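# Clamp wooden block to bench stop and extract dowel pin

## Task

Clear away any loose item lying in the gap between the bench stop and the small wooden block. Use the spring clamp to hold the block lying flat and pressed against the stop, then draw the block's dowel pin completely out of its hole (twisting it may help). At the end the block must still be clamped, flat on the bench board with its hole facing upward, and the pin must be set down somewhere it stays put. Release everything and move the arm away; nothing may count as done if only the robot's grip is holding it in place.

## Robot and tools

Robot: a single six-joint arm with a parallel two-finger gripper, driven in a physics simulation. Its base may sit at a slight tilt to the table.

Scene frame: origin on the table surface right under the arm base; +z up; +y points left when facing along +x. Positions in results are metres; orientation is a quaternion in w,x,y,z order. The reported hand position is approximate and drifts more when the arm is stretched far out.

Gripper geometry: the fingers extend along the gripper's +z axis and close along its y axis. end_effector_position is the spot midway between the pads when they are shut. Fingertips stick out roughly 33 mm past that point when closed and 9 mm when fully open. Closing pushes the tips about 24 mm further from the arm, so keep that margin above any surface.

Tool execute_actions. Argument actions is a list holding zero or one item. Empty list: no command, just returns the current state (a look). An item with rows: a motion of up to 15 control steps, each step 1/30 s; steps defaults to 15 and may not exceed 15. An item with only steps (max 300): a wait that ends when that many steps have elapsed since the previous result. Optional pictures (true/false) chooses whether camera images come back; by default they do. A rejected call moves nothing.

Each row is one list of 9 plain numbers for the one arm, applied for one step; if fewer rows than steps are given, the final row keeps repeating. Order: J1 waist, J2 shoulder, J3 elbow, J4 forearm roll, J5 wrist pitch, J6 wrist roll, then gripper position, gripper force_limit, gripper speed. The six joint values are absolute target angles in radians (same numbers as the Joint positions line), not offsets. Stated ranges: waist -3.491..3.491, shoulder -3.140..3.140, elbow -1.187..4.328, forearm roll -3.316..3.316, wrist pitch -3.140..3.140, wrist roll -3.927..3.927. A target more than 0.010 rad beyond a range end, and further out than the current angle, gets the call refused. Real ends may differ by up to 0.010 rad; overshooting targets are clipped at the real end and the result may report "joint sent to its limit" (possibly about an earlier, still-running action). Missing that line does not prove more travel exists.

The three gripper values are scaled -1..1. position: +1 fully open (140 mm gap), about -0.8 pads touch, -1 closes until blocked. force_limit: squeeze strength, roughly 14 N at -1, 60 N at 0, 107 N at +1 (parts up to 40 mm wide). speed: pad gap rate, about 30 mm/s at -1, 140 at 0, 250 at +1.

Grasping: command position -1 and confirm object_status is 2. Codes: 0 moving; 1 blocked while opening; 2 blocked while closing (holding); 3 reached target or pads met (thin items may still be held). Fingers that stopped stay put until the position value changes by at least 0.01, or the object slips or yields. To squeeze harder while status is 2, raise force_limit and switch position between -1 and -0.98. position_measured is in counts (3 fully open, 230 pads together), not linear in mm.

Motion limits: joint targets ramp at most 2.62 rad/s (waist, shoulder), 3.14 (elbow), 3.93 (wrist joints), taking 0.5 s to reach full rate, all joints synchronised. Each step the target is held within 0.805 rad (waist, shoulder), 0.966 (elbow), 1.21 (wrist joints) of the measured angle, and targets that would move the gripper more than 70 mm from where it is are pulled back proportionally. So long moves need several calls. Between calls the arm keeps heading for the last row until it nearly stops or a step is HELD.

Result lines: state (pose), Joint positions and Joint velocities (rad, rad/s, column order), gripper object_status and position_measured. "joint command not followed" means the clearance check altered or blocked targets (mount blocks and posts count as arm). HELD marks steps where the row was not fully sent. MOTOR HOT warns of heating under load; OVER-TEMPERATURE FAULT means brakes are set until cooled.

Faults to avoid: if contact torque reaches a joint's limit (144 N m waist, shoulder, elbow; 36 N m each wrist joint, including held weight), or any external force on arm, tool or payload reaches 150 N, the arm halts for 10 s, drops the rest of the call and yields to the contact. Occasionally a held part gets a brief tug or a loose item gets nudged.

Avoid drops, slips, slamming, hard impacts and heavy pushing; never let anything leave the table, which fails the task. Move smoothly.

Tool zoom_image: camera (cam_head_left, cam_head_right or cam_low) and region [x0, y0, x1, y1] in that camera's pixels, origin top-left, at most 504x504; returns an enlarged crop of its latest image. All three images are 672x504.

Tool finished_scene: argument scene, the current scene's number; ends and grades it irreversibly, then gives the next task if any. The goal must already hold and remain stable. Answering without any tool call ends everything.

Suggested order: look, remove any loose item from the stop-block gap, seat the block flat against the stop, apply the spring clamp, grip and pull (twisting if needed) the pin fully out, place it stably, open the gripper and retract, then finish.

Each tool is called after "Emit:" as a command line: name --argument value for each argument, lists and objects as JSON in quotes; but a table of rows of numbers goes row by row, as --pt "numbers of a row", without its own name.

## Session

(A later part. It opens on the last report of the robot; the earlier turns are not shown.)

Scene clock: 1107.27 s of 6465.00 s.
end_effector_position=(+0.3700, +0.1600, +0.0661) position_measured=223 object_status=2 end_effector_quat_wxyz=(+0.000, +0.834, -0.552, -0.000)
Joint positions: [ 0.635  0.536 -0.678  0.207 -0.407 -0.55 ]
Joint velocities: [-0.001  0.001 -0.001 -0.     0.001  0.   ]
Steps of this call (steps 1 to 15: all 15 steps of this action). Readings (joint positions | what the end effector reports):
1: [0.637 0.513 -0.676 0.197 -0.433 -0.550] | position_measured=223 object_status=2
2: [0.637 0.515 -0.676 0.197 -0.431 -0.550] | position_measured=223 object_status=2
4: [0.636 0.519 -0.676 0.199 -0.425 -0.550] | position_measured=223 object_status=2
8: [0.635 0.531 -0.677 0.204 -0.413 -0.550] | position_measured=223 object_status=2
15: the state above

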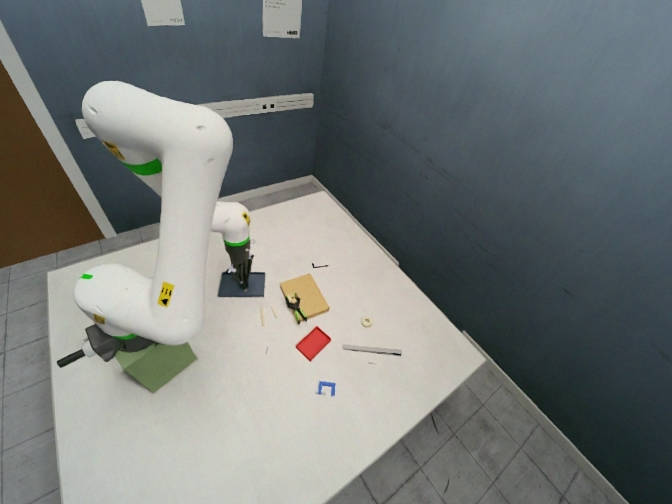

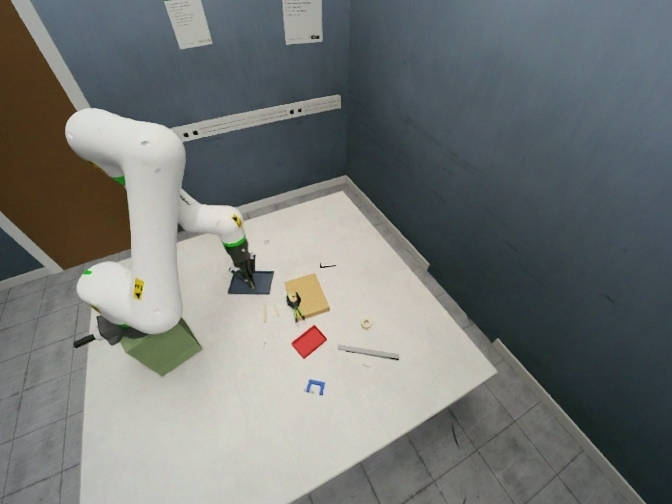

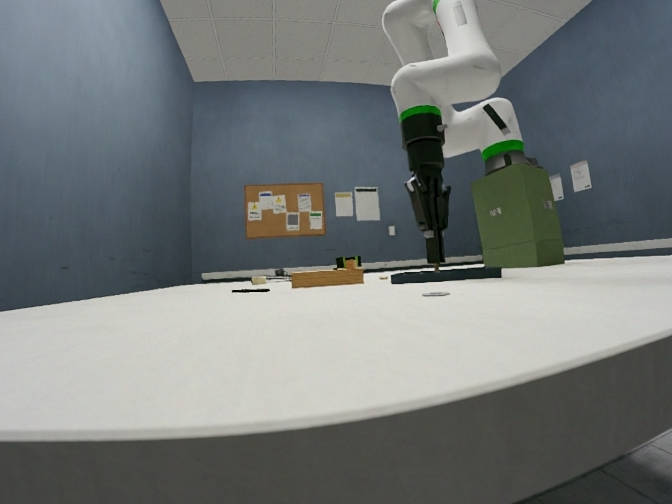

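Emit:
execute_actions --actions '[{"rows": [[0.6348,0.5361,-0.6778,0.2066,-0.4074,-0.55,-0.98,-1,-0.7],[0.6348,0.5361,-0.6778,0.2066,-0.4074,-0.55,-0.98,-1,-0.7],[0.6348,0.5361,-0.6778,0.2066,-0.4074,-0.55,-0.98,-1,-0.7],[0.6345,0.5387,-0.6780,0.2077,-0.4046,-0.55,-0.98,-1,-0.7],[0.6345,0.5387,-0.6780,0.2077,-0.4046,-0.55,-0.98,-1,-0.7],[0.6342,0.5413,-0.6783,0.2088,-0.4018,-0.55,-0.98,-1,-0.7],[0.6342,0.5413,-0.6783,0.2088,-0.4018,-0.55,-0.98,-1,-0.7],[0.6340,0.5438,-0.6786,0.2100,-0.3989,-0.55,-0.98,-1,-0.7],[0.6340,0.5438,-0.6786,0.2100,-0.3989,-0.55,-0.98,-1,-0.7],[0.6337,0.5464,-0.6788,0.2111,-0.3961,-0.55,-0.98,-1,-0.7]], "steps": 15}]' --pictures false

Emit:
execute_actions --actions '[{"rows": [[0.6337,0.5464,-0.6788,0.2111,-0.3961,-0.55,-0.4,-1,-0.8]], "steps": 15}]' --pictures false

Emit:
execute_actions --actions '[{"steps": 12}]' --pictures false

Emit:
execute_actions --actions '[{"rows": [[0.6517,0.3709,-0.6620,0.1463,-0.5865,-0.55,-0.4,-1,-0.8]], "steps": 15}]' --pictures false

Emit:
execute_actions --actions '[{"rows": [[1.0,0.2,-0.5,0.1,-0.9,-0.55,-0.4,-1,-0.8]], "steps": 15}]' --pictures false

Emit:
execute_actions --actions '[{"steps": 25}]'

Emit:
zoom_image --camera "cam_head_right" --region '[215, 255, 345, 335]'

Emit:
zoom_image --camera "cam_low" --region '[290, 220, 510, 300]'

Scene clock: 1124.23 s of 6465.00 s.
end_effector_position=(+0.3697, +0.1599, +0.0621) position_measured=223 object_status=2 end_effector_quat_wxyz=(-0.000, +0.835, -0.550, -0.001)
Joint positions: [ 0.634  0.546 -0.679  0.211 -0.396 -0.55 ]
Joint velocities: [0.    0.001 0.    0.001 0.003 0.002]
Steps of this call (steps 1 to 15: the robot went on to your last target; steps 16 to 90: nothing new was sent; then 13.47 s passed at rest; steps 91 to 105: all 15 steps of this action). Readings (joint positions | what the end effector reports):
91: [0.635 0.536 -0.678 0.207 -0.407 -0.550] | position_measured=223 object_status=0
92: [0.635 0.536 -0.678 0.207 -0.407 -0.550] | position_measured=223 object_status=0
94: [0.635 0.536 -0.678 0.207 -0.407 -0.550] | position_measured=223 object_status=0
98: [0.634 0.540 -0.678 0.208 -0.403 -0.550] | position_measured=223 object_status=2
105: the state above

Scene clock: 1124.73 s of 6465.00 s.
end_effector_position=(+0.3697, +0.1599, +0.0621) position_measured=185 object_status=0 end_effector_quat_wxyz=(-0.000, +0.835, -0.550, -0.001)
Joint positions: [ 0.634  0.546 -0.679  0.211 -0.396 -0.55 ]
Joint velocities: [-0.    -0.    -0.     0.002  0.001  0.   ]
Steps of this call (steps 1 to 15: all 15 steps of this action). Readings (joint positions | what the end effector reports):
1: [0.634 0.546 -0.679 0.211 -0.396 -0.550] | position_measured=223 object_status=0
2: [0.634 0.546 -0.679 0.211 -0.396 -0.550] | position_measured=223 object_status=0
4: [0.634 0.546 -0.679 0.211 -0.396 -0.550] | position_measured=216 object_status=0
8: [0.634 0.546 -0.679 0.211 -0.396 -0.550] | position_measured=205 object_status=0
15: the state above

Scene clock: 1125.13 s of 6465.00 s.
end_effector_position=(+0.3697, +0.1599, +0.0621) position_measured=179 object_status=3 end_effector_quat_wxyz=(-0.000, +0.835, -0.550, -0.001)
Joint positions: [ 0.634  0.546 -0.679  0.211 -0.396 -0.55 ]
Joint velocities: [-0.002 -0.001 -0.    -0.     0.001  0.001]
Steps of this call (steps 1 to 12: the robot went on to your last target). Readings (joint positions | what the end effector reports):
1: [0.634 0.546 -0.679 0.211 -0.396 -0.550] | position_measured=182 object_status=0
2: [0.634 0.546 -0.679 0.211 -0.396 -0.550] | position_measured=180 object_status=0
4: [0.634 0.546 -0.679 0.211 -0.396 -0.550] | position_measured=179 object_status=0
8: [0.634 0.546 -0.679 0.211 -0.396 -0.550] | position_measured=179 object_status=3
12: the state above

Scene clock: 1125.63 s of 6465.00 s.
end_effector_position=(+0.3701, +0.1599, +0.1299) position_measured=179 object_status=3 end_effector_quat_wxyz=(-0.000, +0.820, -0.573, -0.000)
Joint positions: [ 0.652  0.371 -0.662  0.146 -0.586 -0.55 ]
Joint velocities: [ 0.001 -0.    -0.     0.    -0.    -0.   ]
Steps of this call (steps 1 to 15: all 15 steps of this action). Readings (joint positions | what the end effector reports):
1: [0.634 0.546 -0.679 0.211 -0.396 -0.550] | position_measured=179 object_status=3
2: [0.634 0.544 -0.679 0.210 -0.399 -0.550] | position_measured=179 object_status=3
4: [0.636 0.522 -0.677 0.202 -0.423 -0.550] | position_measured=179 object_status=3
8: [0.647 0.420 -0.667 0.165 -0.533 -0.550] | position_measured=179 object_status=3
15: the state above

Scene clock: 1126.13 s of 6465.00 s.
end_effector_position=(+0.3333, +0.2815, +0.2330) position_measured=179 object_status=3 end_effector_quat_wxyz=(-0.018, +0.881, -0.473, +0.008)
Joint positions: [ 0.939  0.23  -0.528  0.108 -0.845 -0.55 ]
Joint velocities: [ 0.662 -0.326  0.308 -0.087 -0.59   0.   ]
Steps of this call (steps 1 to 15: all 15 steps of this action). Readings (joint positions | what the end effector reports):
1: [0.652 0.371 -0.662 0.146 -0.587 -0.550] | position_measured=179 object_status=3
2: [0.655 0.370 -0.661 0.146 -0.589 -0.550] | position_measured=179 object_status=3
4: [0.677 0.359 -0.650 0.143 -0.609 -0.550] | position_measured=179 object_status=3
8: [0.773 0.312 -0.606 0.130 -0.695 -0.550] | position_measured=179 object_status=3
15: the state above

Scene clock: 1126.97 s of 6465.00 s.
end_effector_position=(+0.3175, +0.3038, +0.2565) position_measured=179 object_status=3 end_effector_quat_wxyz=(-0.021, +0.893, -0.450, +0.008)
Joint positions: [ 1.    0.2  -0.5   0.1  -0.9  -0.55]
Joint velocities: [-0.     0.    -0.     0.001 -0.    -0.001]
Steps of this call (steps 1 to 25: the robot went on to your last target). Readings (joint positions | what the end effector reports):
1: [0.960 0.220 -0.519 0.105 -0.864 -0.550] | position_measured=179 object_status=3
2: [0.977 0.211 -0.511 0.103 -0.879 -0.550] | position_measured=179 object_status=3
4: [0.997 0.202 -0.502 0.100 -0.897 -0.550] | position_measured=179 object_status=3
8: [1.000 0.200 -0.500 0.100 -0.900 -0.550] | position_measured=179 object_status=3
25: the state above

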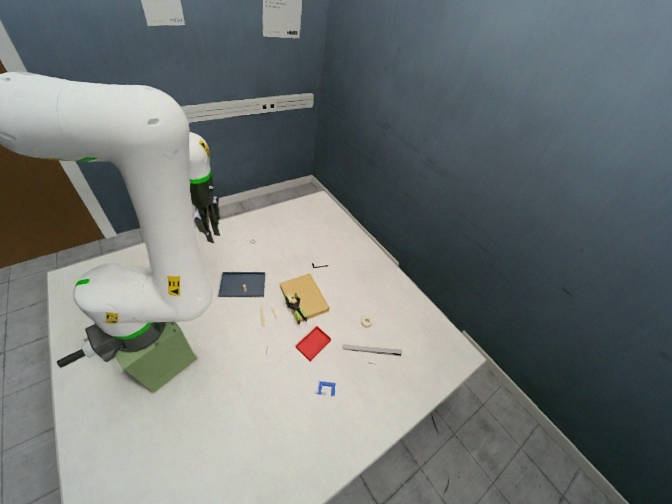

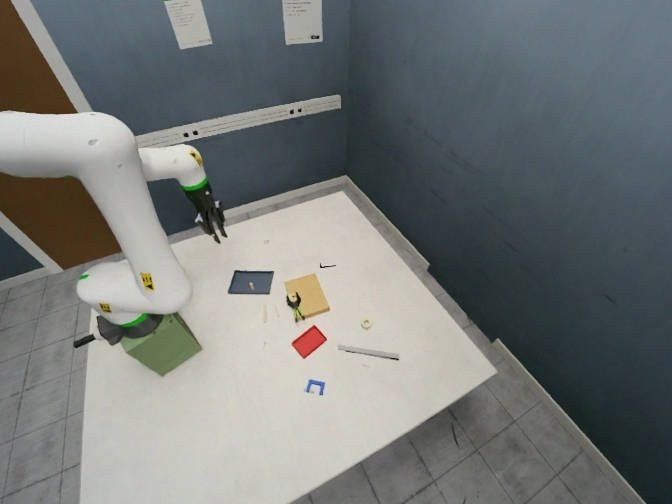

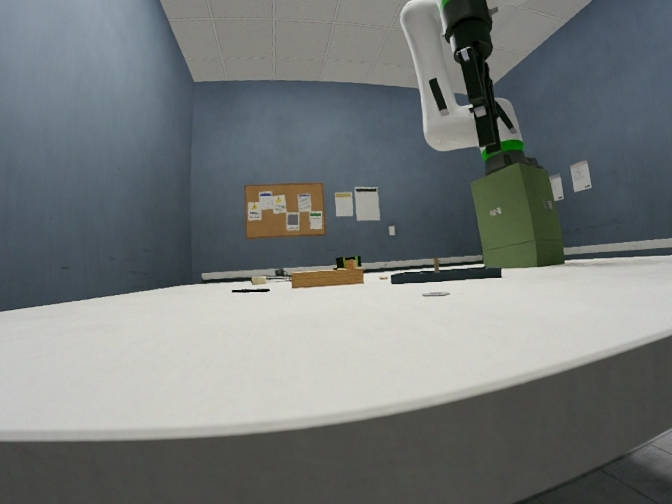

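Region (215, 255, 345, 335) of cam_head_right's 672x504 image, scaled by 3.877, with more detail than that image has; it fills the top 310 rows of this view, and the rest is white.

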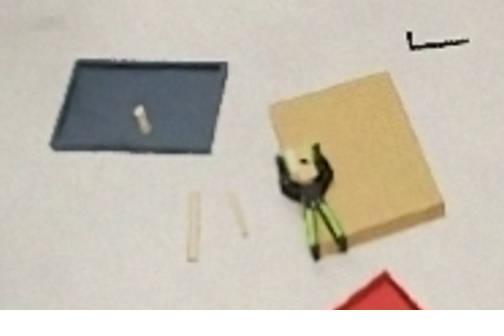

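Region (290, 220, 510, 300) of cam_low's 672x504 image, scaled by 2.291, with more detail than that image has; it fills the top 183 rows of this view, and the rest is white.

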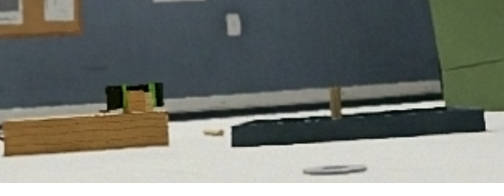

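Emit:
zoom_image --camera "cam_low" --region '[320, 245, 380, 285]'

Emit:
zoom_image --camera "cam_head_right" --region '[275, 283, 315, 313]'

Region (320, 245, 380, 285) of cam_low's 672x504 image, scaled by 8.400, with more detail than that image has.

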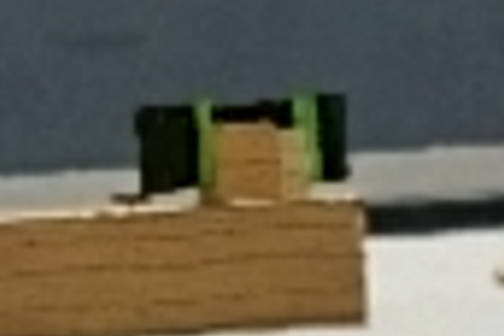

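Region (275, 283, 315, 313) of cam_head_right's 672x504 image, scaled by 12.600, with more detail than that image has; it fills the top 378 rows of this view, and the rest is white.

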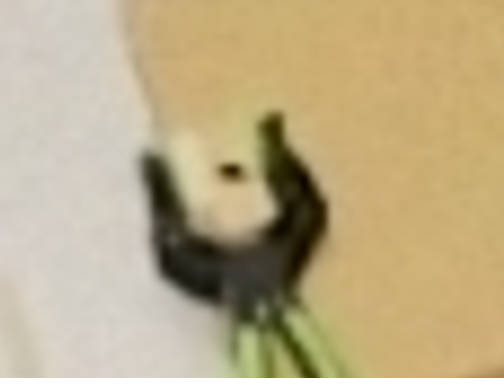

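Emit:
finished_scene --scene 1

The scene is finished: the task was done.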